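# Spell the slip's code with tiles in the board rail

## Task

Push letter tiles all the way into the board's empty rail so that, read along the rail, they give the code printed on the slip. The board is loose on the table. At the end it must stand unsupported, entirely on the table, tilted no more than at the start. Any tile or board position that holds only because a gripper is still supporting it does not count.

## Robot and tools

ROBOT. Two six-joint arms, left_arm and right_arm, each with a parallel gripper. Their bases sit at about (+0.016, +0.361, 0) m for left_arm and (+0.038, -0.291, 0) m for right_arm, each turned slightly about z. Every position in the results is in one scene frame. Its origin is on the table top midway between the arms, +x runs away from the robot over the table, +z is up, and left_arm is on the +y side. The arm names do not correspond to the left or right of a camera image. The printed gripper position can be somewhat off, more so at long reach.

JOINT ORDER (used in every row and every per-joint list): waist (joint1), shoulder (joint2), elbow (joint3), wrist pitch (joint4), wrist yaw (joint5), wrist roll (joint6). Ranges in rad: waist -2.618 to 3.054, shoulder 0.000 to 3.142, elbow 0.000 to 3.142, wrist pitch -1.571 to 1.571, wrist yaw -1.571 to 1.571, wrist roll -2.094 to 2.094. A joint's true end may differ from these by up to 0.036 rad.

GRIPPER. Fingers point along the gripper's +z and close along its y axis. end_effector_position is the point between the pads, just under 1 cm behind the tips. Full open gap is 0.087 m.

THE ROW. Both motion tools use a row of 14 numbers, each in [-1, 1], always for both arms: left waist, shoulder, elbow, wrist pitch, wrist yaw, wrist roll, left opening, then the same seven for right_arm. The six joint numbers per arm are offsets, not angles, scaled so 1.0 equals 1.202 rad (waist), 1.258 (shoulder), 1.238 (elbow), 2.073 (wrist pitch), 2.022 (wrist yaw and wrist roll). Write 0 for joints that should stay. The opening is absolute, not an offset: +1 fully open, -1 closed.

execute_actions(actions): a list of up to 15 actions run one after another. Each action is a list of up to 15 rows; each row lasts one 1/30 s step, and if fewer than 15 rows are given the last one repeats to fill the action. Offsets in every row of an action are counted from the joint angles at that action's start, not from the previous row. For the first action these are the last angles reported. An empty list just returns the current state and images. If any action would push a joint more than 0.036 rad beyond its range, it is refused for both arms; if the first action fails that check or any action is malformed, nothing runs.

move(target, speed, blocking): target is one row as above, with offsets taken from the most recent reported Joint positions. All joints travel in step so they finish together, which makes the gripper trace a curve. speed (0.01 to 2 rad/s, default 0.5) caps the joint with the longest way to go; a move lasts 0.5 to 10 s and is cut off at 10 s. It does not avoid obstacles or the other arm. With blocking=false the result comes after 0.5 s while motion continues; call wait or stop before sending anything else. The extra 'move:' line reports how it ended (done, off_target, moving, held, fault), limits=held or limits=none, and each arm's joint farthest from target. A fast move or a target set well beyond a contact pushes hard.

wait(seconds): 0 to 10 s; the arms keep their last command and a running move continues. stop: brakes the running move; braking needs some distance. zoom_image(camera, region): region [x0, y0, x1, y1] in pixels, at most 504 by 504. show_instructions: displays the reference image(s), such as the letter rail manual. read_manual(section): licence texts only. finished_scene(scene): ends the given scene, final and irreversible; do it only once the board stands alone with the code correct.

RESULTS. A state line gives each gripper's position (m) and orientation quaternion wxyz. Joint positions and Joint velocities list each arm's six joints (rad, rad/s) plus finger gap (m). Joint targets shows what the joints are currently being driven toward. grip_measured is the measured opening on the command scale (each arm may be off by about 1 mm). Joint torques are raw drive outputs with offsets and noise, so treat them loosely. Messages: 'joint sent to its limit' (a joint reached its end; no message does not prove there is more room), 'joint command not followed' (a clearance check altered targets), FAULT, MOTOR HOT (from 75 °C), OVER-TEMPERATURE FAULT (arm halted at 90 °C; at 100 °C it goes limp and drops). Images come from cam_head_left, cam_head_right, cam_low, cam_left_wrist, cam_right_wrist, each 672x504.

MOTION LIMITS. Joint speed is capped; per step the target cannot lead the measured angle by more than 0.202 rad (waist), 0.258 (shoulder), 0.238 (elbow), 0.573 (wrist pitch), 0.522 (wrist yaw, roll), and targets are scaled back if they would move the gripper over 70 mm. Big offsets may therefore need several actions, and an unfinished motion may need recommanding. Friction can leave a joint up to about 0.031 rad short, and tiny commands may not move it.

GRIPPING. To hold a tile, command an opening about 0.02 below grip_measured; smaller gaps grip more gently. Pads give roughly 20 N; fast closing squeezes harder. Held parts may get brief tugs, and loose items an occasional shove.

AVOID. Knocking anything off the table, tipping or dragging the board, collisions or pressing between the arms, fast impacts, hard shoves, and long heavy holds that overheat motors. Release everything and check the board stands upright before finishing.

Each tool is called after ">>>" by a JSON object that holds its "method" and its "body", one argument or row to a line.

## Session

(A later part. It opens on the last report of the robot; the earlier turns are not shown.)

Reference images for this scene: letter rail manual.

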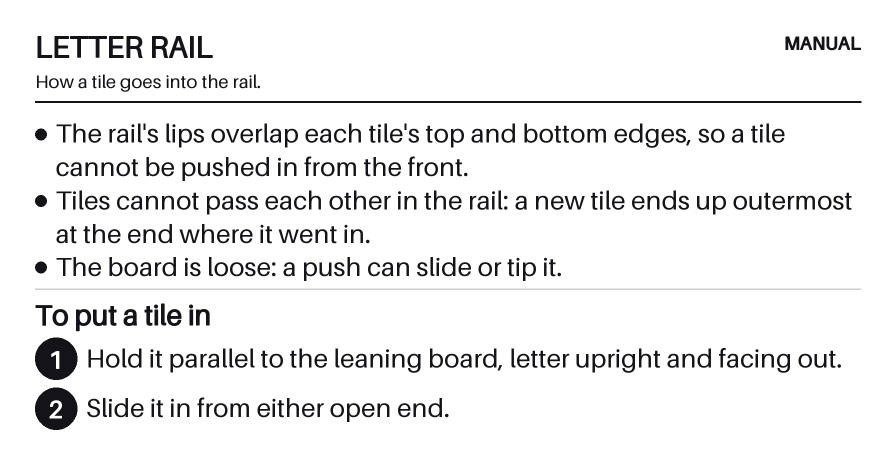

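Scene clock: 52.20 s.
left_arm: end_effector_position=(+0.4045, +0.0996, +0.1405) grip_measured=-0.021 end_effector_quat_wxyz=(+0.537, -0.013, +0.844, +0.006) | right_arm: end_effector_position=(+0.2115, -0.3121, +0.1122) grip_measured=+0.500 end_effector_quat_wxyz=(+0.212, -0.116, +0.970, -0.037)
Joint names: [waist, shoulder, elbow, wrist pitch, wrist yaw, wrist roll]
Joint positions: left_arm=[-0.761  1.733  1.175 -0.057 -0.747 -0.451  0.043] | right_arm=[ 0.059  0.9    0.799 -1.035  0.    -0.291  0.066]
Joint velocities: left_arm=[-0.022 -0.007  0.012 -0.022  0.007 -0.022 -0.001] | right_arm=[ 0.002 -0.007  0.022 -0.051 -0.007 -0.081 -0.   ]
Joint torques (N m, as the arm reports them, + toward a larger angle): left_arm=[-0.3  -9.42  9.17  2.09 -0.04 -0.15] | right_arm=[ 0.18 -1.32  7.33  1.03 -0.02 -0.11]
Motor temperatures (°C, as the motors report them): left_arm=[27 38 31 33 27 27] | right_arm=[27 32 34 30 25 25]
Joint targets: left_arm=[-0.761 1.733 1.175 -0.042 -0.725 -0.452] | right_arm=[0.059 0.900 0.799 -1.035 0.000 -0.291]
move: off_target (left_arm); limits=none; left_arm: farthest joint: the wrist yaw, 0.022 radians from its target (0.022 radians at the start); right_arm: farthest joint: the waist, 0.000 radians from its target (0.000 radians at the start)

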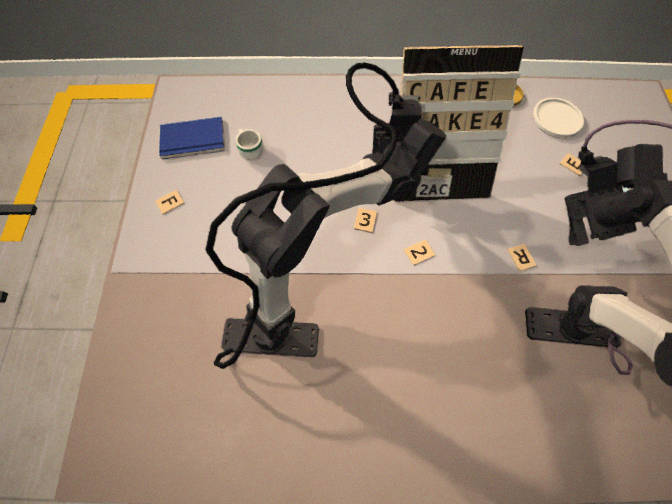

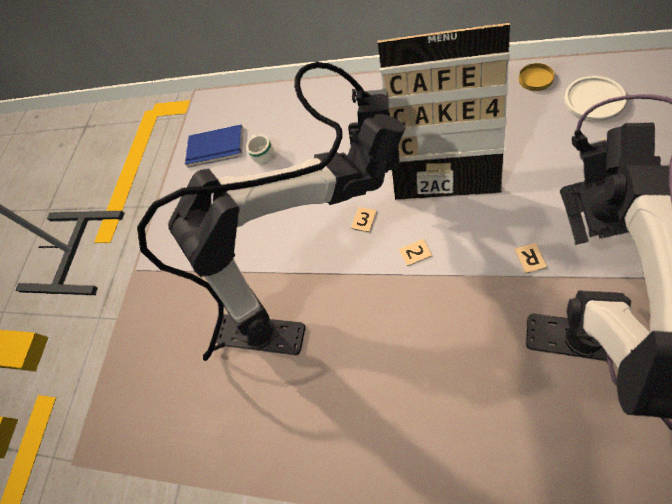

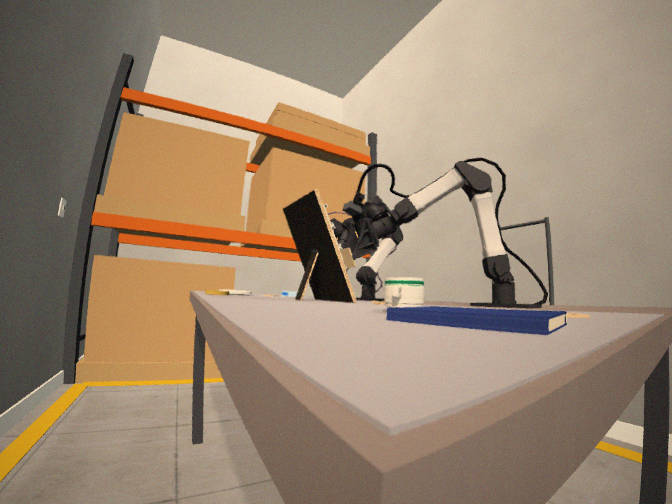

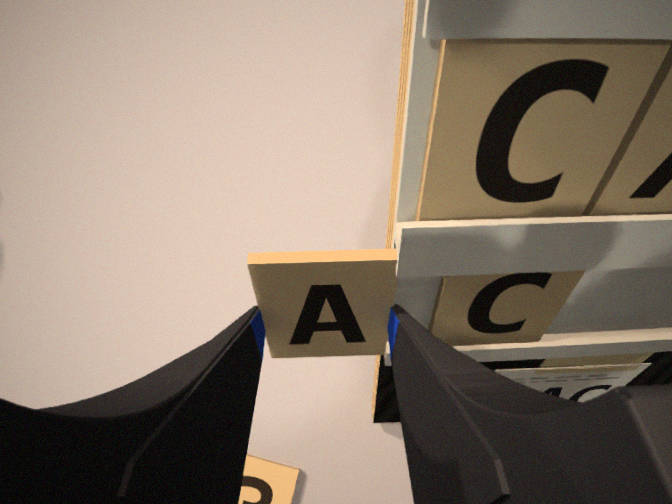

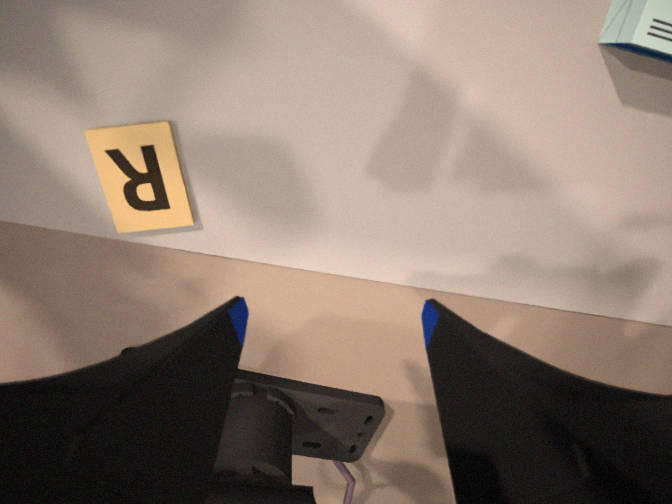

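>>> {"method": "execute_actions", "body": {
  "actions": [
    [[0,0,0,0.006,-0.011,0,-0.12,0,0,0,0,0,0,0.5]]
  ]
}}

Scene clock: 52.77 s.
left_arm: end_effector_position=(+0.4061, +0.1002, +0.1429) grip_measured=-0.021 end_effector_quat_wxyz=(+0.542, -0.018, +0.840, +0.007) | right_arm: end_effector_position=(+0.2115, -0.3121, +0.1122) grip_measured=+0.500 end_effector_quat_wxyz=(+0.212, -0.116, +0.970, -0.037)
Joint names: [waist, shoulder, elbow, wrist pitch, wrist yaw, wrist roll]
Joint positions: left_arm=[-0.761  1.733  1.175 -0.047 -0.758 -0.451  0.043] | right_arm=[ 0.059  0.9    0.799 -1.035  0.    -0.291  0.066]
Joint velocities: left_arm=[-0.007 -0.007  0.002  0.066  0.007 -0.037 -0.   ] | right_arm=[ 0.007  0.012 -0.002 -0.066 -0.037  0.051 -0.001]
Joint torques (N m, as the arm reports them, + toward a larger angle): left_arm=[-0.3  -9.4   9.18  1.98 -0.35 -0.14] | right_arm=[ 0.2  -1.32  7.33  0.97 -0.06 -0.1 ]
Motor temperatures (°C, as the motors report them): left_arm=[27 38 31 33 27 27] | right_arm=[27 32 34 30 25 25]
Joint targets: left_arm=[-0.761 1.733 1.175 -0.045 -0.769 -0.451] | right_arm=[0.059 0.900 0.799 -1.035 0.000 -0.291]

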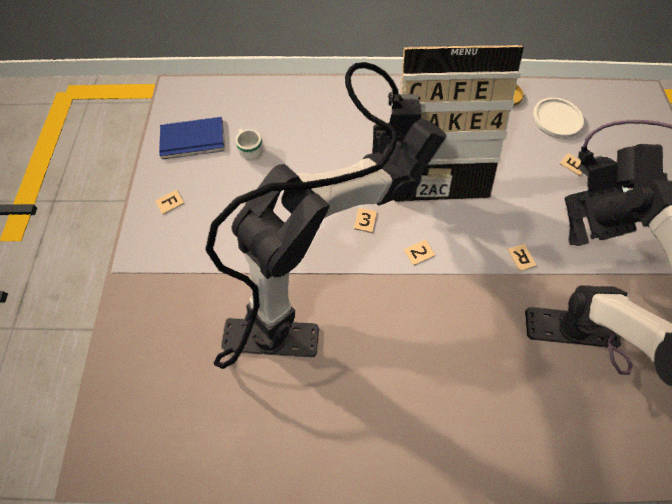

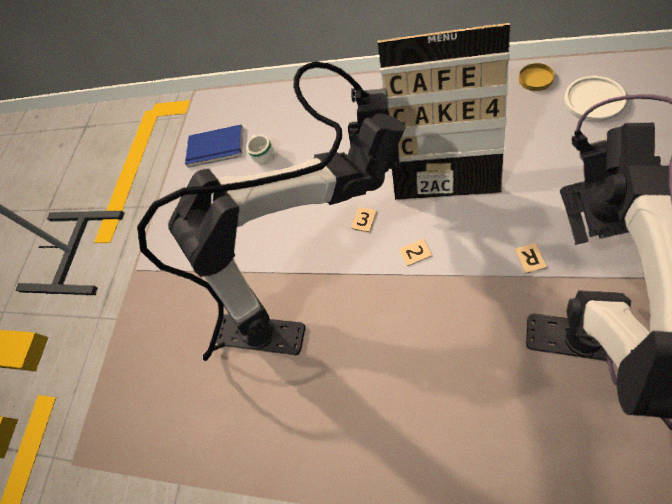

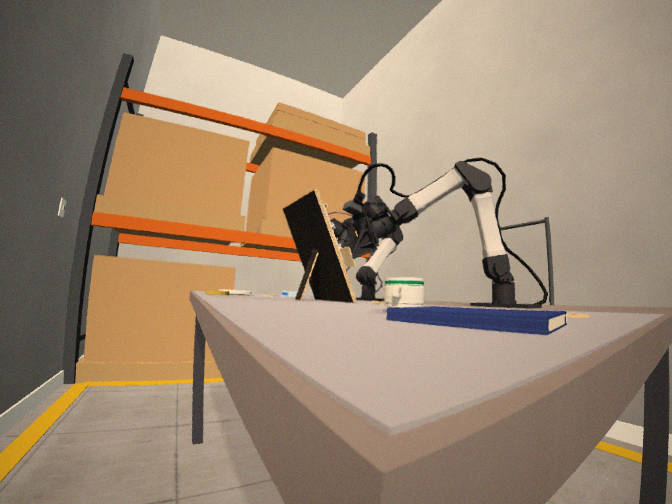

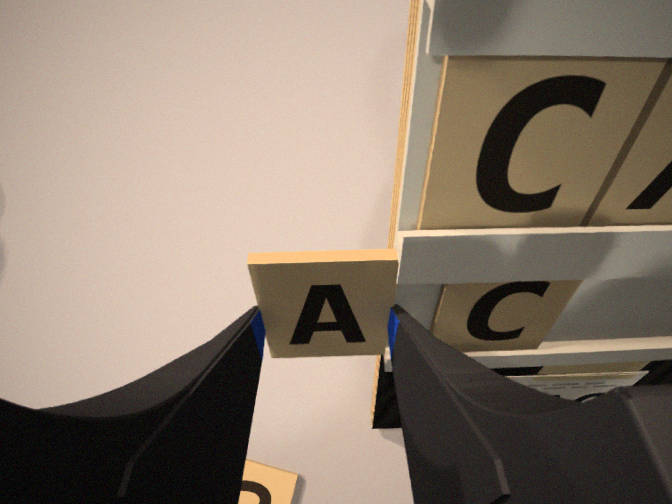

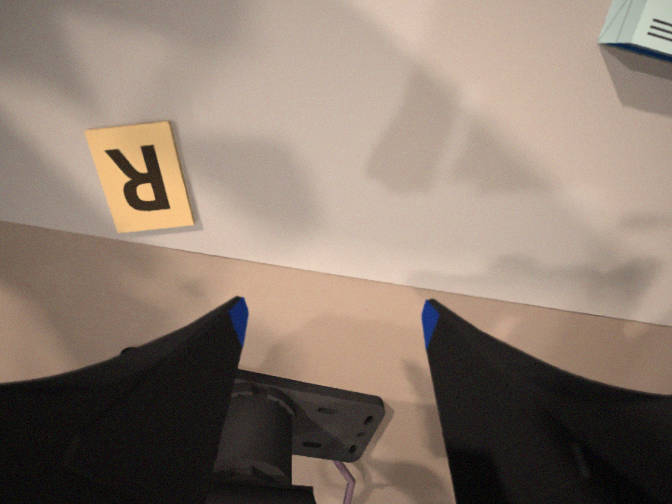

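>>> {"method": "move", "body": {
  "target": [0,0,0,0,0.018,0,-0.12,0,0,0,0,0,0,0.5],
  "speed": 0.08
}}

Scene clock: 53.77 s.
left_arm: end_effector_position=(+0.4051, +0.0966, +0.1416) grip_measured=-0.021 end_effector_quat_wxyz=(+0.538, -0.012, +0.843, -0.001) | right_arm: end_effector_position=(+0.2115, -0.3121, +0.1122) grip_measured=+0.500 end_effector_quat_wxyz=(+0.212, -0.116, +0.970, -0.037)
Joint names: [waist, shoulder, elbow, wrist pitch, wrist yaw, wrist roll]
Joint positions: left_arm=[-0.761  1.733  1.175 -0.046 -0.736 -0.451  0.043] | right_arm=[ 0.059  0.9    0.799 -1.035  0.    -0.291  0.066]
Joint velocities: left_arm=[ 0.002  0.007 -0.002 -0.022  0.007 -0.007 -0.001] | right_arm=[ 0.002  0.002 -0.007  0.022  0.007  0.007 -0.001]
Joint torques (N m, as the arm reports them, + toward a larger angle): left_arm=[-0.33 -9.41  9.15  1.96 -0.11 -0.15] | right_arm=[-0.14 -1.3   7.5   1.01 -0.03 -0.12]
Motor temperatures (°C, as the motors report them): left_arm=[27 38 31 33 27 27] | right_arm=[27 32 34 30 25 25]
Joint targets: left_arm=[-0.761 1.733 1.175 -0.047 -0.722 -0.451] | right_arm=[0.059 0.900 0.799 -1.035 0.000 -0.291]
move: done; limits=none; left_arm: farthest joint: the wrist yaw, 0.014 radians from its target (0.037 radians at the start); right_arm: farthest joint: the waist, 0.000 radians from its target (0.000 radians at the start)

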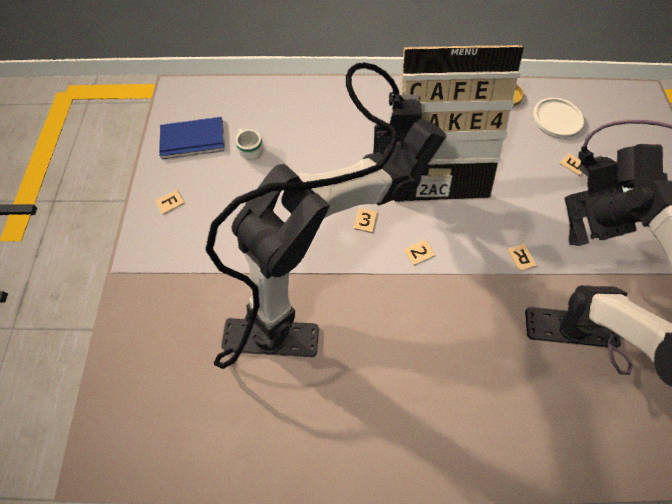

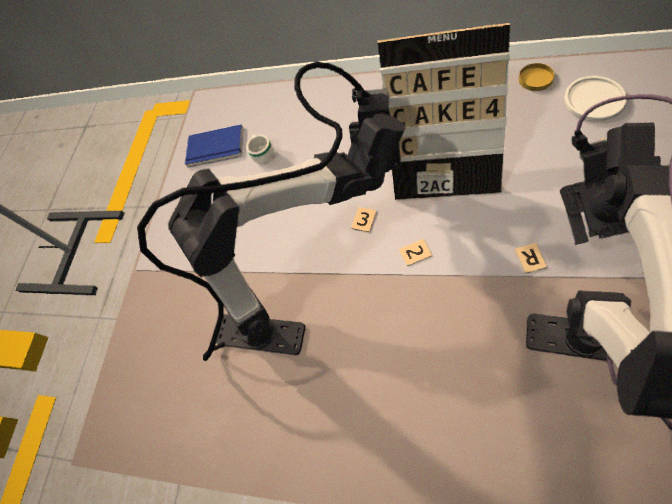

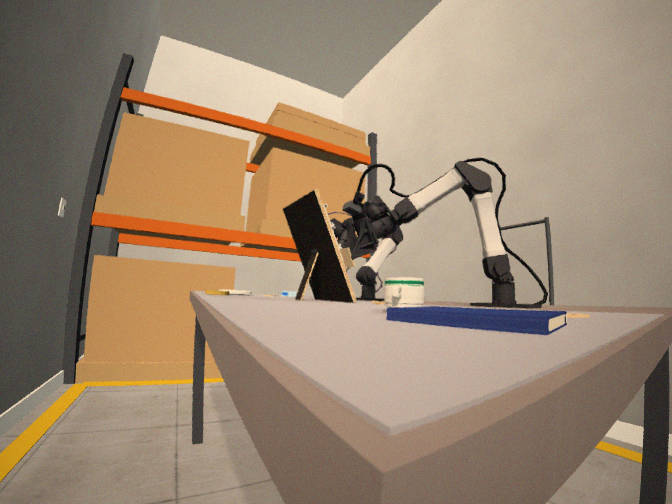

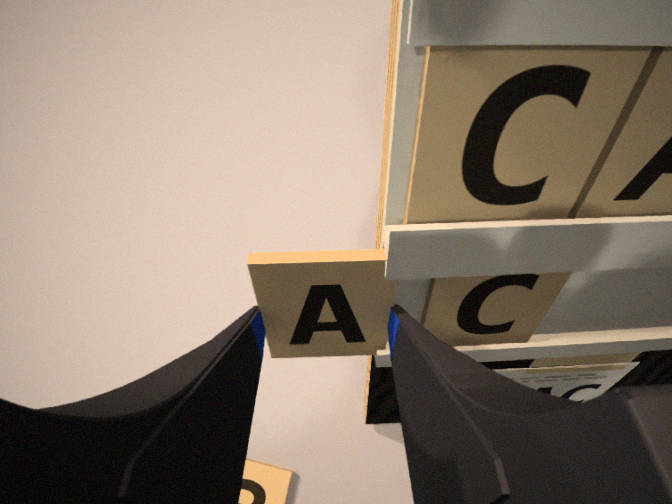

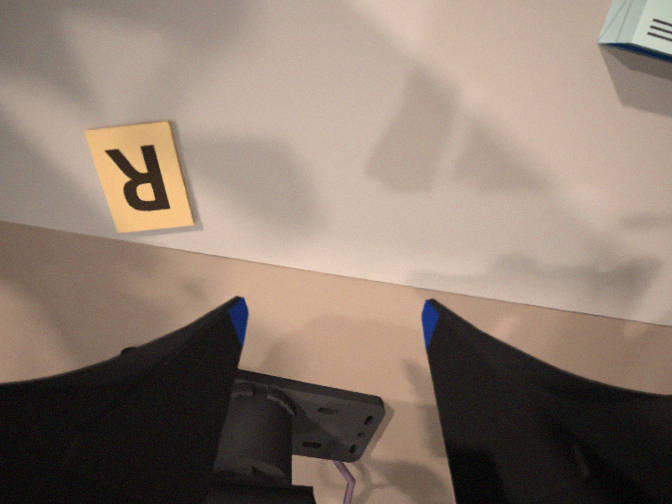

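>>> {"method": "move", "body": {
  "target": [-0.054,0.089,0.11,-0.042,-0.042,-0.032,-0.12,0,0,0,0,0,0,0.5],
  "speed": 0.2
}}

Scene clock: 55.03 s.
left_arm: end_effector_position=(+0.4058, +0.0696, +0.1427) grip_measured=-0.020 end_effector_quat_wxyz=(+0.542, -0.023, +0.840, +0.008) | right_arm: end_effector_position=(+0.2115, -0.3121, +0.1122) grip_measured=+0.500 end_effector_quat_wxyz=(+0.212, -0.116, +0.970, -0.037)
Joint names: [waist, shoulder, elbow, wrist pitch, wrist yaw, wrist roll]
Joint positions: left_arm=[-0.817  1.822  1.294 -0.115 -0.81  -0.51   0.043] | right_arm=[ 0.059  0.9    0.799 -1.035  0.    -0.291  0.066]
Joint velocities: left_arm=[ 0.002  0.007 -0.012 -0.037 -0.051 -0.007  0.   ] | right_arm=[-0.007  0.002 -0.007  0.007  0.022  0.037  0.   ]
Joint torques (N m, as the arm reports them, + toward a larger angle): left_arm=[-0.94 -8.41 10.88  1.71 -0.39 -0.21] | right_arm=[ 0.09 -1.03  7.43  1.07 -0.05 -0.06]
Motor temperatures (°C, as the motors report them): left_arm=[27 38 31 33 27 27] | right_arm=[27 32 34 30 25 25]
Joint targets: left_arm=[-0.826 1.845 1.311 -0.133 -0.821 -0.516] | right_arm=[0.059 0.900 0.799 -1.035 0.000 -0.291]
move: off_target (left_arm); limits=none; left_arm: farthest joint: the shoulder, 0.023 radians from its target (0.112 radians at the start); right_arm: farthest joint: the waist, 0.000 radians from its target (0.000 radians at the start)

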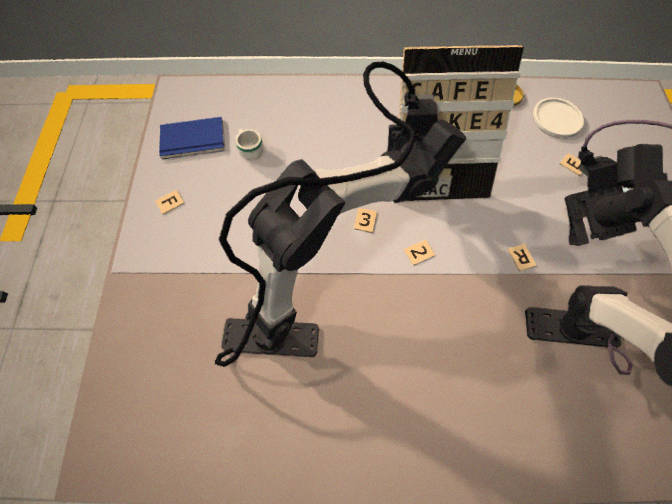

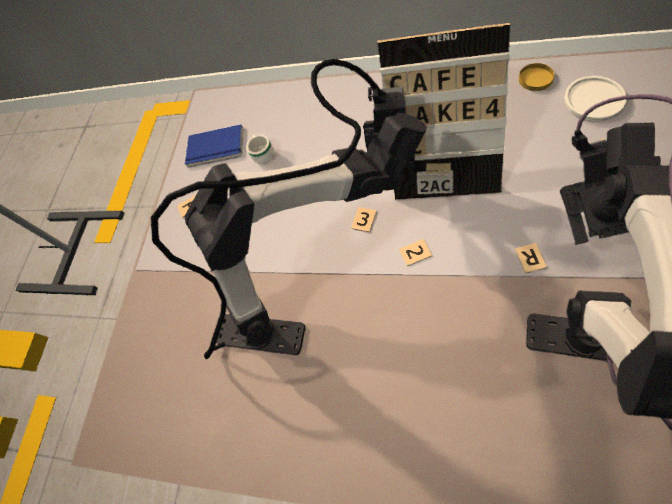

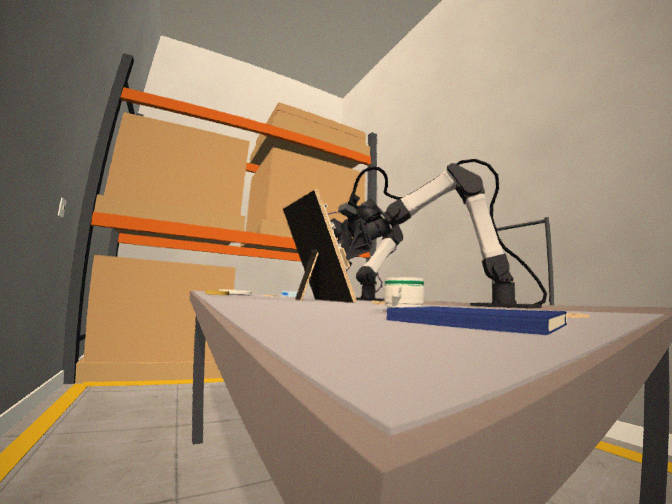

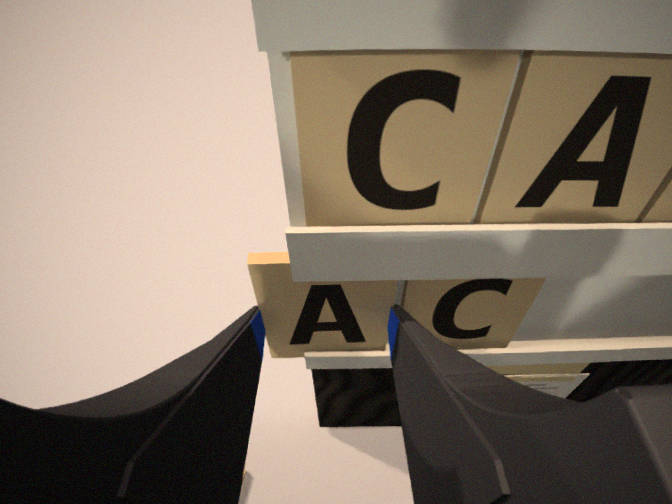

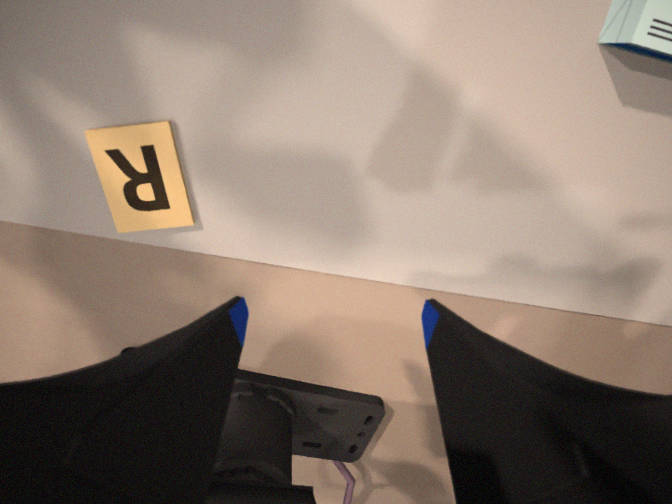

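>>> {"method": "move", "body": {
  "target": [-0.045,0.096,0.126,-0.047,-0.028,-0.024,-0.12,0,0,0,0,0,0,0.5],
  "speed": 0.3
}}

>>> {"method": "move", "body": {
  "target": [-0.045,-0.065,-0.06,0,-0.022,0,0.25,0,0,0,0,0,0,0.5],
  "speed": 0.2
}}

Scene clock: 56.13 s.
left_arm: end_effector_position=(+0.4073, +0.0397, +0.1427) grip_measured=-0.020 end_effector_quat_wxyz=(+0.542, -0.024, +0.840, +0.013) | right_arm: end_effector_position=(+0.2115, -0.3121, +0.1122) grip_measured=+0.500 end_effector_quat_wxyz=(+0.212, -0.116, +0.970, -0.037)
Joint names: [waist, shoulder, elbow, wrist pitch, wrist yaw, wrist roll]
Joint positions: left_arm=[-0.863  1.921  1.432 -0.192 -0.855 -0.552  0.043] | right_arm=[ 0.059  0.9    0.799 -1.035  0.    -0.291  0.066]
Joint velocities: left_arm=[-0.017  0.017  0.002 -0.007  0.022 -0.022 -0.   ] | right_arm=[-0.027 -0.012 -0.012 -0.007 -0.022 -0.066  0.   ]
Joint torques (N m, as the arm reports them, + toward a larger angle): left_arm=[-0.93 -9.39 10.86  1.63 -0.44 -0.22] | right_arm=[ 0.03 -1.12  7.5   1.04 -0.07 -0.09]
Motor temperatures (°C, as the motors report them): left_arm=[27 38 32 33 27 27] | right_arm=[27 32 34 30 25 25]
Joint targets: left_arm=[-0.871 1.943 1.450 -0.212 -0.867 -0.558] | right_arm=[0.059 0.900 0.799 -1.035 0.000 -0.291]
move: off_target (left_arm); limits=none; left_arm: farthest joint: the shoulder, 0.022 radians from its target (0.121 radians at the start); right_arm: farthest joint: the waist, 0.000 radians from its target (0.000 radians at the start)

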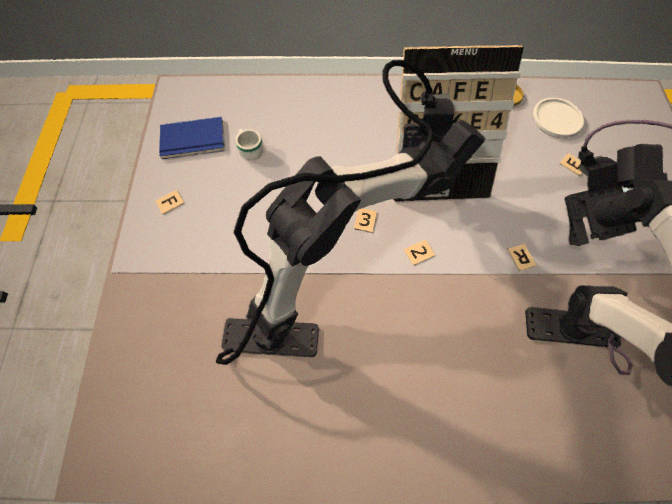

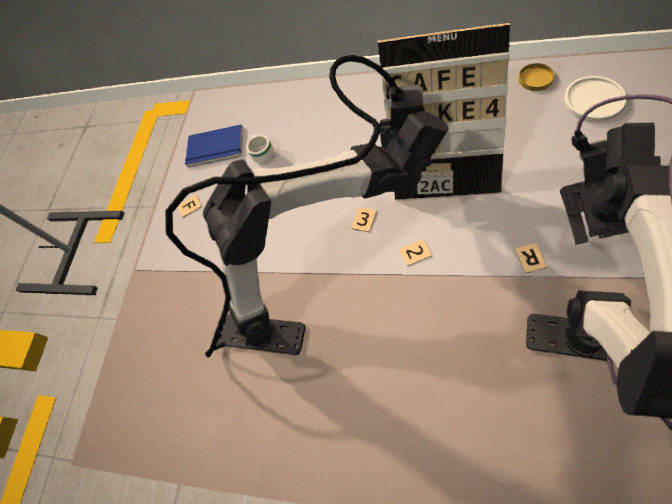

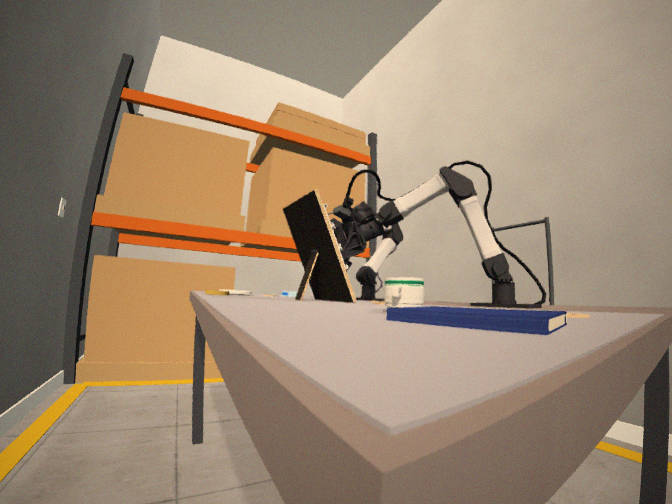

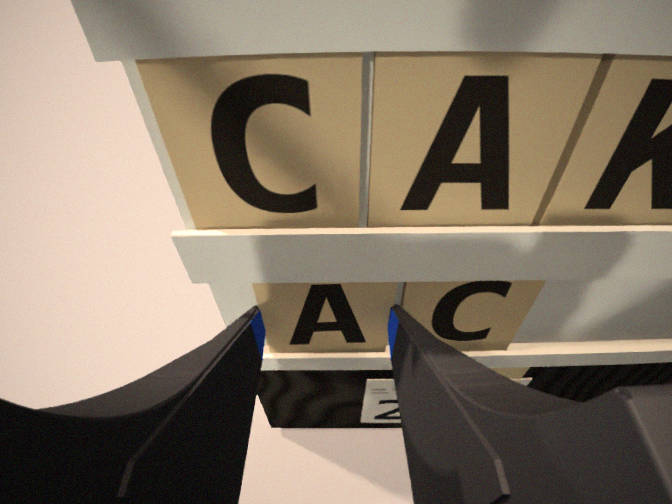

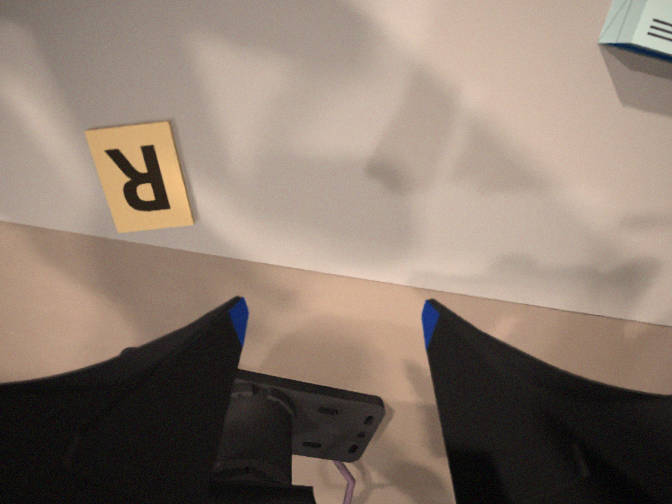

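Scene clock: 57.07 s.
left_arm: end_effector_position=(+0.3867, +0.0373, +0.1616) grip_measured=+0.250 end_effector_quat_wxyz=(+0.556, -0.019, +0.831, +0.003) | right_arm: end_effector_position=(+0.2115, -0.3121, +0.1122) grip_measured=+0.500 end_effector_quat_wxyz=(+0.212, -0.116, +0.970, -0.037)
Joint names: [waist, shoulder, elbow, wrist pitch, wrist yaw, wrist roll]
Joint positions: left_arm=[-0.91   1.847  1.385 -0.189 -0.889 -0.553  0.055] | right_arm=[ 0.059  0.9    0.799 -1.035  0.    -0.291  0.066]
Joint velocities: left_arm=[ 0.022 -0.017  0.007  0.066 -0.095  0.051 -0.001] | right_arm=[ 0.007  0.002 -0.007  0.022  0.139 -0.007  0.   ]
Joint torques (N m, as the arm reports them, + toward a larger angle): left_arm=[ -0.86 -11.26   6.63   1.81  -0.42  -0.15] | right_arm=[ 0.13 -1.18  7.19  1.05  0.01 -0.12]
Motor temperatures (°C, as the motors report them): left_arm=[27 38 32 33 27 27] | right_arm=[27 32 34 30 25 25]
Joint targets: left_arm=[-0.917 1.839 1.358 -0.191 -0.899 -0.553] | right_arm=[0.059 0.900 0.799 -1.035 0.000 -0.291]
move: off_target (left_arm); limits=none; left_arm: farthest joint: the elbow, 0.027 radians from its target (0.075 radians at the start); right_arm: farthest joint: the waist, 0.000 radians from its target (0.000 radians at the start)

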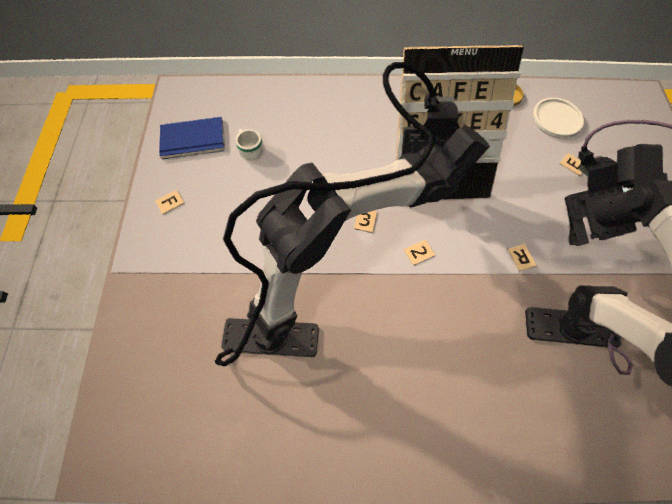

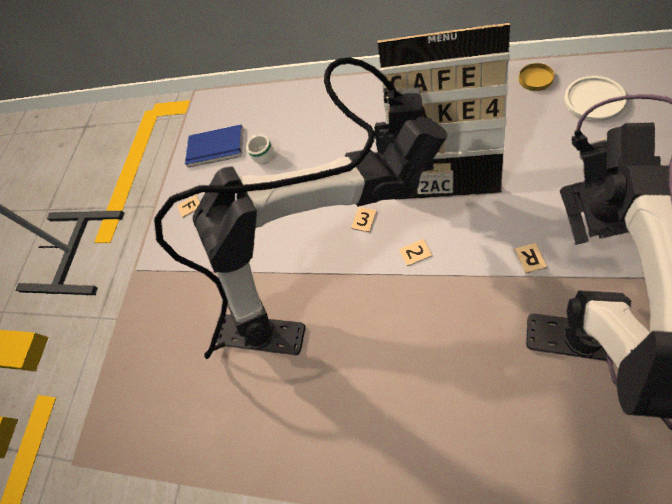

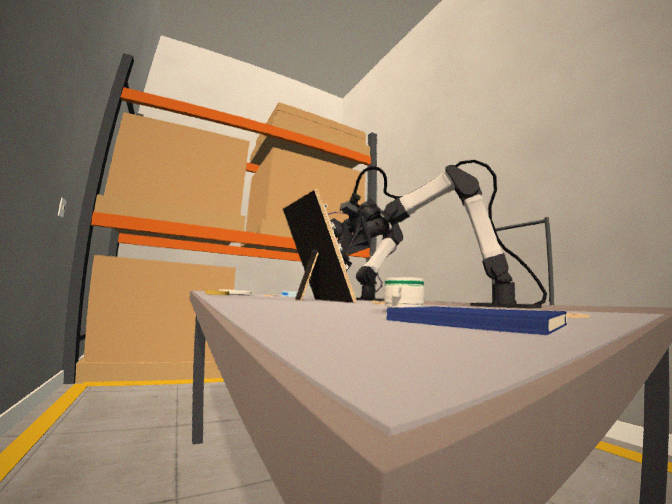

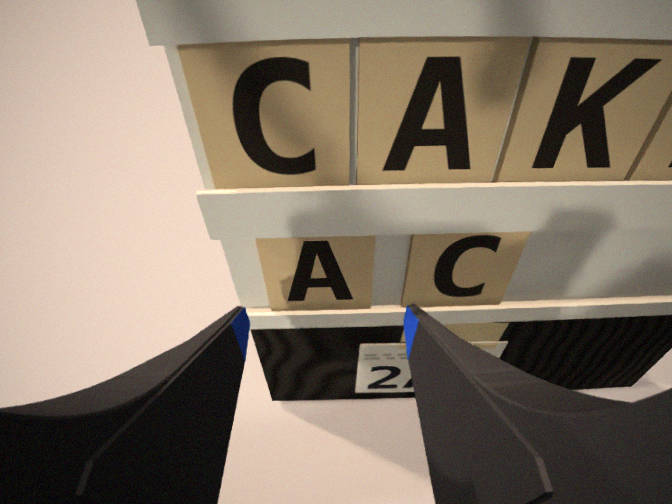

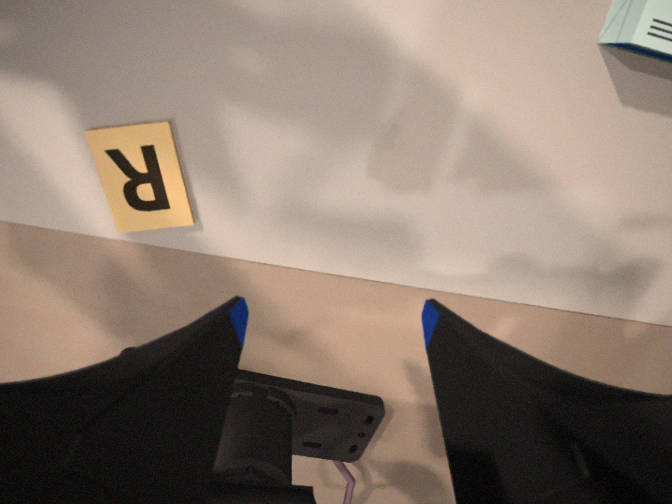

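>>> {"method": "move", "body": {
  "target": [-0.15,-0.08,0.05,-0.3,0.3,0.2,0.55,0,0,0,0,0,0,0.5],
  "speed": 0.9
}}

Scene clock: 58.83 s.
left_arm: end_effector_position=(+0.2181, +0.0255, +0.1141) grip_measured=+0.550 end_effector_quat_wxyz=(+0.264, +0.429, +0.864, -0.019) | right_arm: end_effector_position=(+0.2115, -0.3121, +0.1122) grip_measured=+0.500 end_effector_quat_wxyz=(+0.212, -0.116, +0.970, -0.037)
Joint names: [waist, shoulder, elbow, wrist pitch, wrist yaw, wrist roll]
Joint positions: left_arm=[-1.085  1.756  1.43  -0.793 -0.297 -0.155  0.068] | right_arm=[ 0.059  0.9    0.799 -1.035  0.    -0.291  0.066]
Joint velocities: left_arm=[ 0.012  0.002 -0.002 -0.051 -0.007  0.051 -0.   ] | right_arm=[-0.002  0.002 -0.007  0.007 -0.051 -0.037 -0.   ]
Joint torques (N m, as the arm reports them, + toward a larger angle): left_arm=[ -0.73 -10.16  10.54   1.25  -0.04  -0.09] | right_arm=[-0.02 -1.04  7.42  1.07 -0.03 -0.08]
Motor temperatures (°C, as the motors report them): left_arm=[27 38 32 33 27 27] | right_arm=[27 32 34 30 25 25]
Joint targets: left_arm=[-1.090 1.746 1.447 -0.811 -0.283 -0.148] | right_arm=[0.059 0.900 0.799 -1.035 0.000 -0.291]
move: done; limits=none; left_arm: farthest joint: the wrist pitch, 0.018 radians from its target (0.622 radians at the start); right_arm: farthest joint: the waist, 0.000 radians from its target (0.000 radians at the start)

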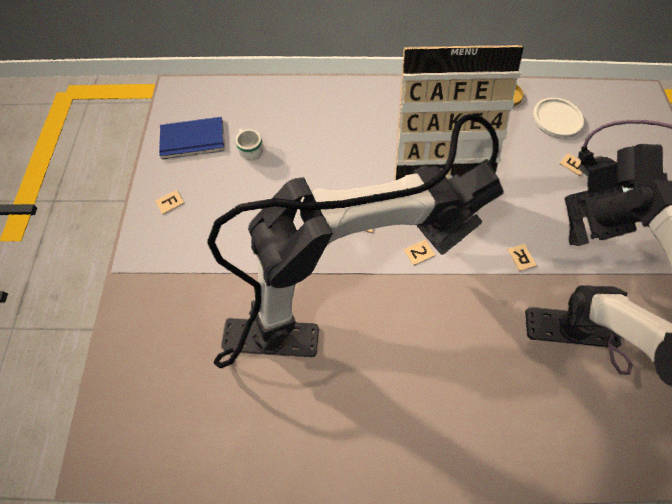

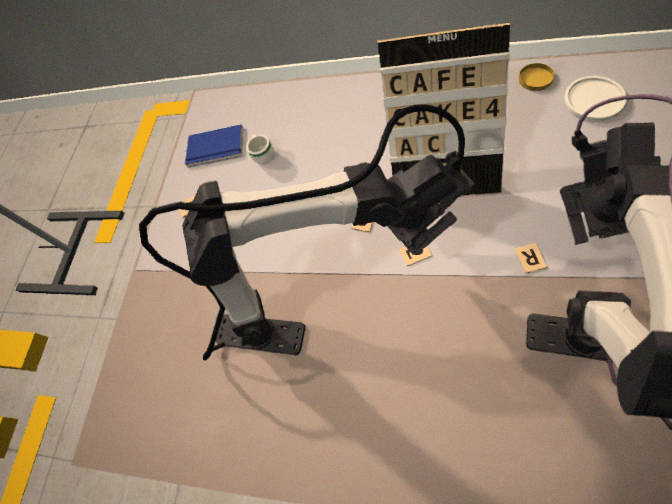

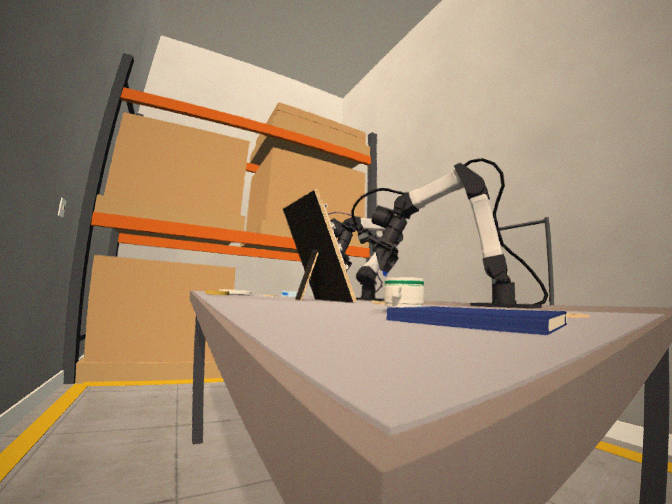

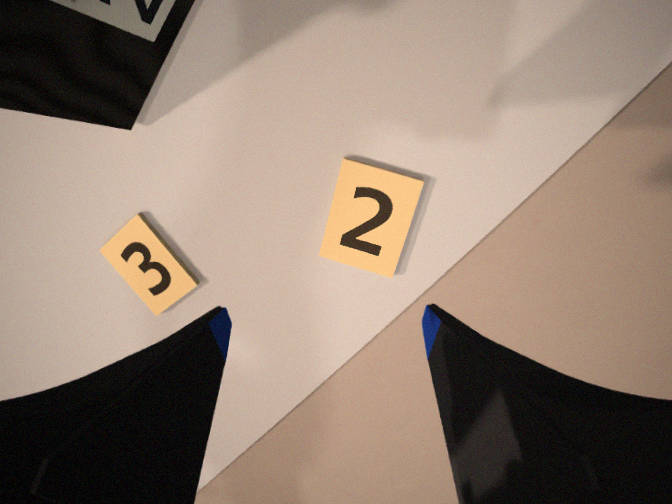

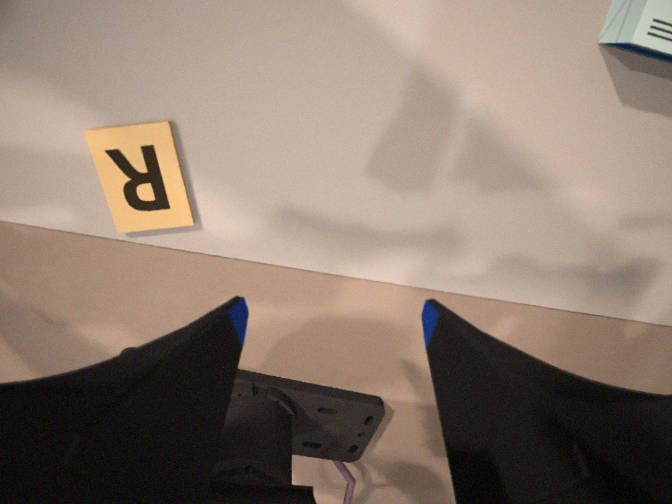

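>>> {"method": "move", "body": {
  "target": [0.118,0.398,0.367,-0.207,0.153,0.138,0.55,0,0,0,0,0,0,0.5],
  "speed": 0.8
}}

Scene clock: 60.40 s.
left_arm: end_effector_position=(+0.2279, +0.0346, +0.0371) grip_measured=+0.550 end_effector_quat_wxyz=(-0.006, +0.534, +0.846, +0.002) | right_arm: end_effector_position=(+0.2115, -0.3121, +0.1122) grip_measured=+0.500 end_effector_quat_wxyz=(+0.212, -0.116, +0.970, -0.037)
Joint names: [waist, shoulder, elbow, wrist pitch, wrist yaw, wrist roll]
Joint positions: left_arm=[-0.948  2.243  1.867 -1.209  0.001  0.118  0.068] | right_arm=[ 0.059  0.9    0.799 -1.035  0.    -0.291  0.066]
Joint velocities: left_arm=[-0.007  0.012 -0.002  0.007  0.022 -0.007 -0.   ] | right_arm=[-0.002 -0.002 -0.002  0.037  0.066  0.007  0.   ]
Joint torques (N m, as the arm reports them, + toward a larger angle): left_arm=[  0.05 -11.85   9.56   0.38   0.11  -0.09] | right_arm=[-0.08 -1.11  7.36  1.05 -0.04 -0.12]
Motor temperatures (°C, as the motors report them): left_arm=[27 39 32 33 27 27] | right_arm=[27 32 34 30 25 25]
Joint targets: left_arm=[-0.943 2.257 1.884 -1.222 0.013 0.124] | right_arm=[0.059 0.900 0.799 -1.035 0.000 -0.291]
move: done; limits=none; left_arm: farthest joint: the elbow, 0.018 radians from its target (0.455 radians at the start); right_arm: farthest joint: the waist, 0.000 radians from its target (0.000 radians at the start)

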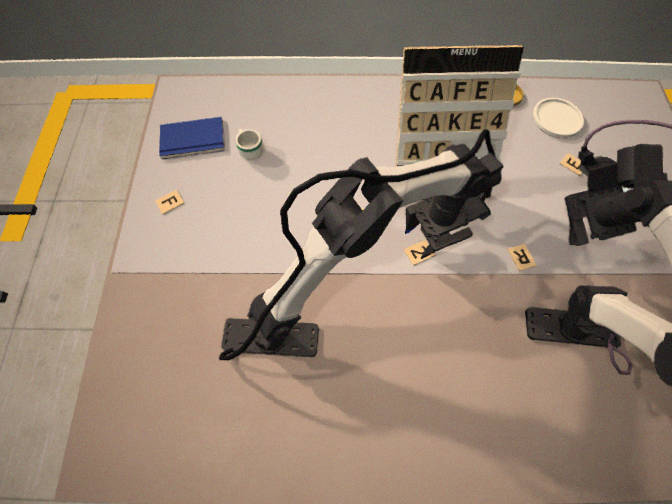

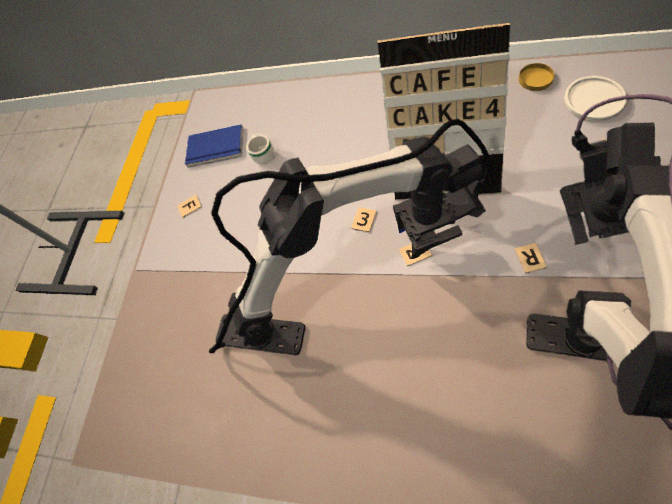

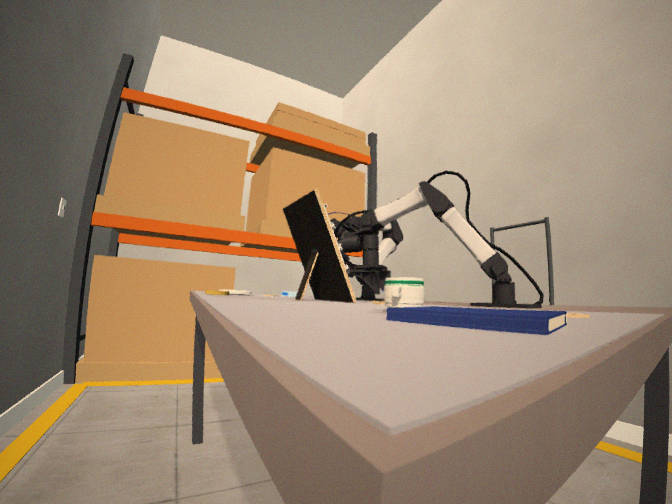

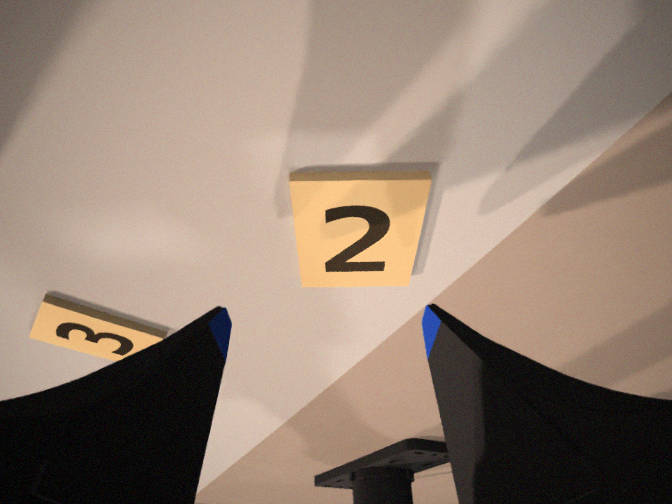

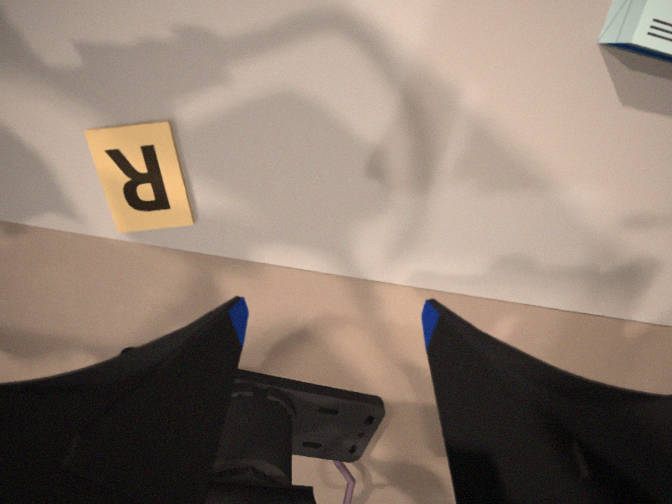

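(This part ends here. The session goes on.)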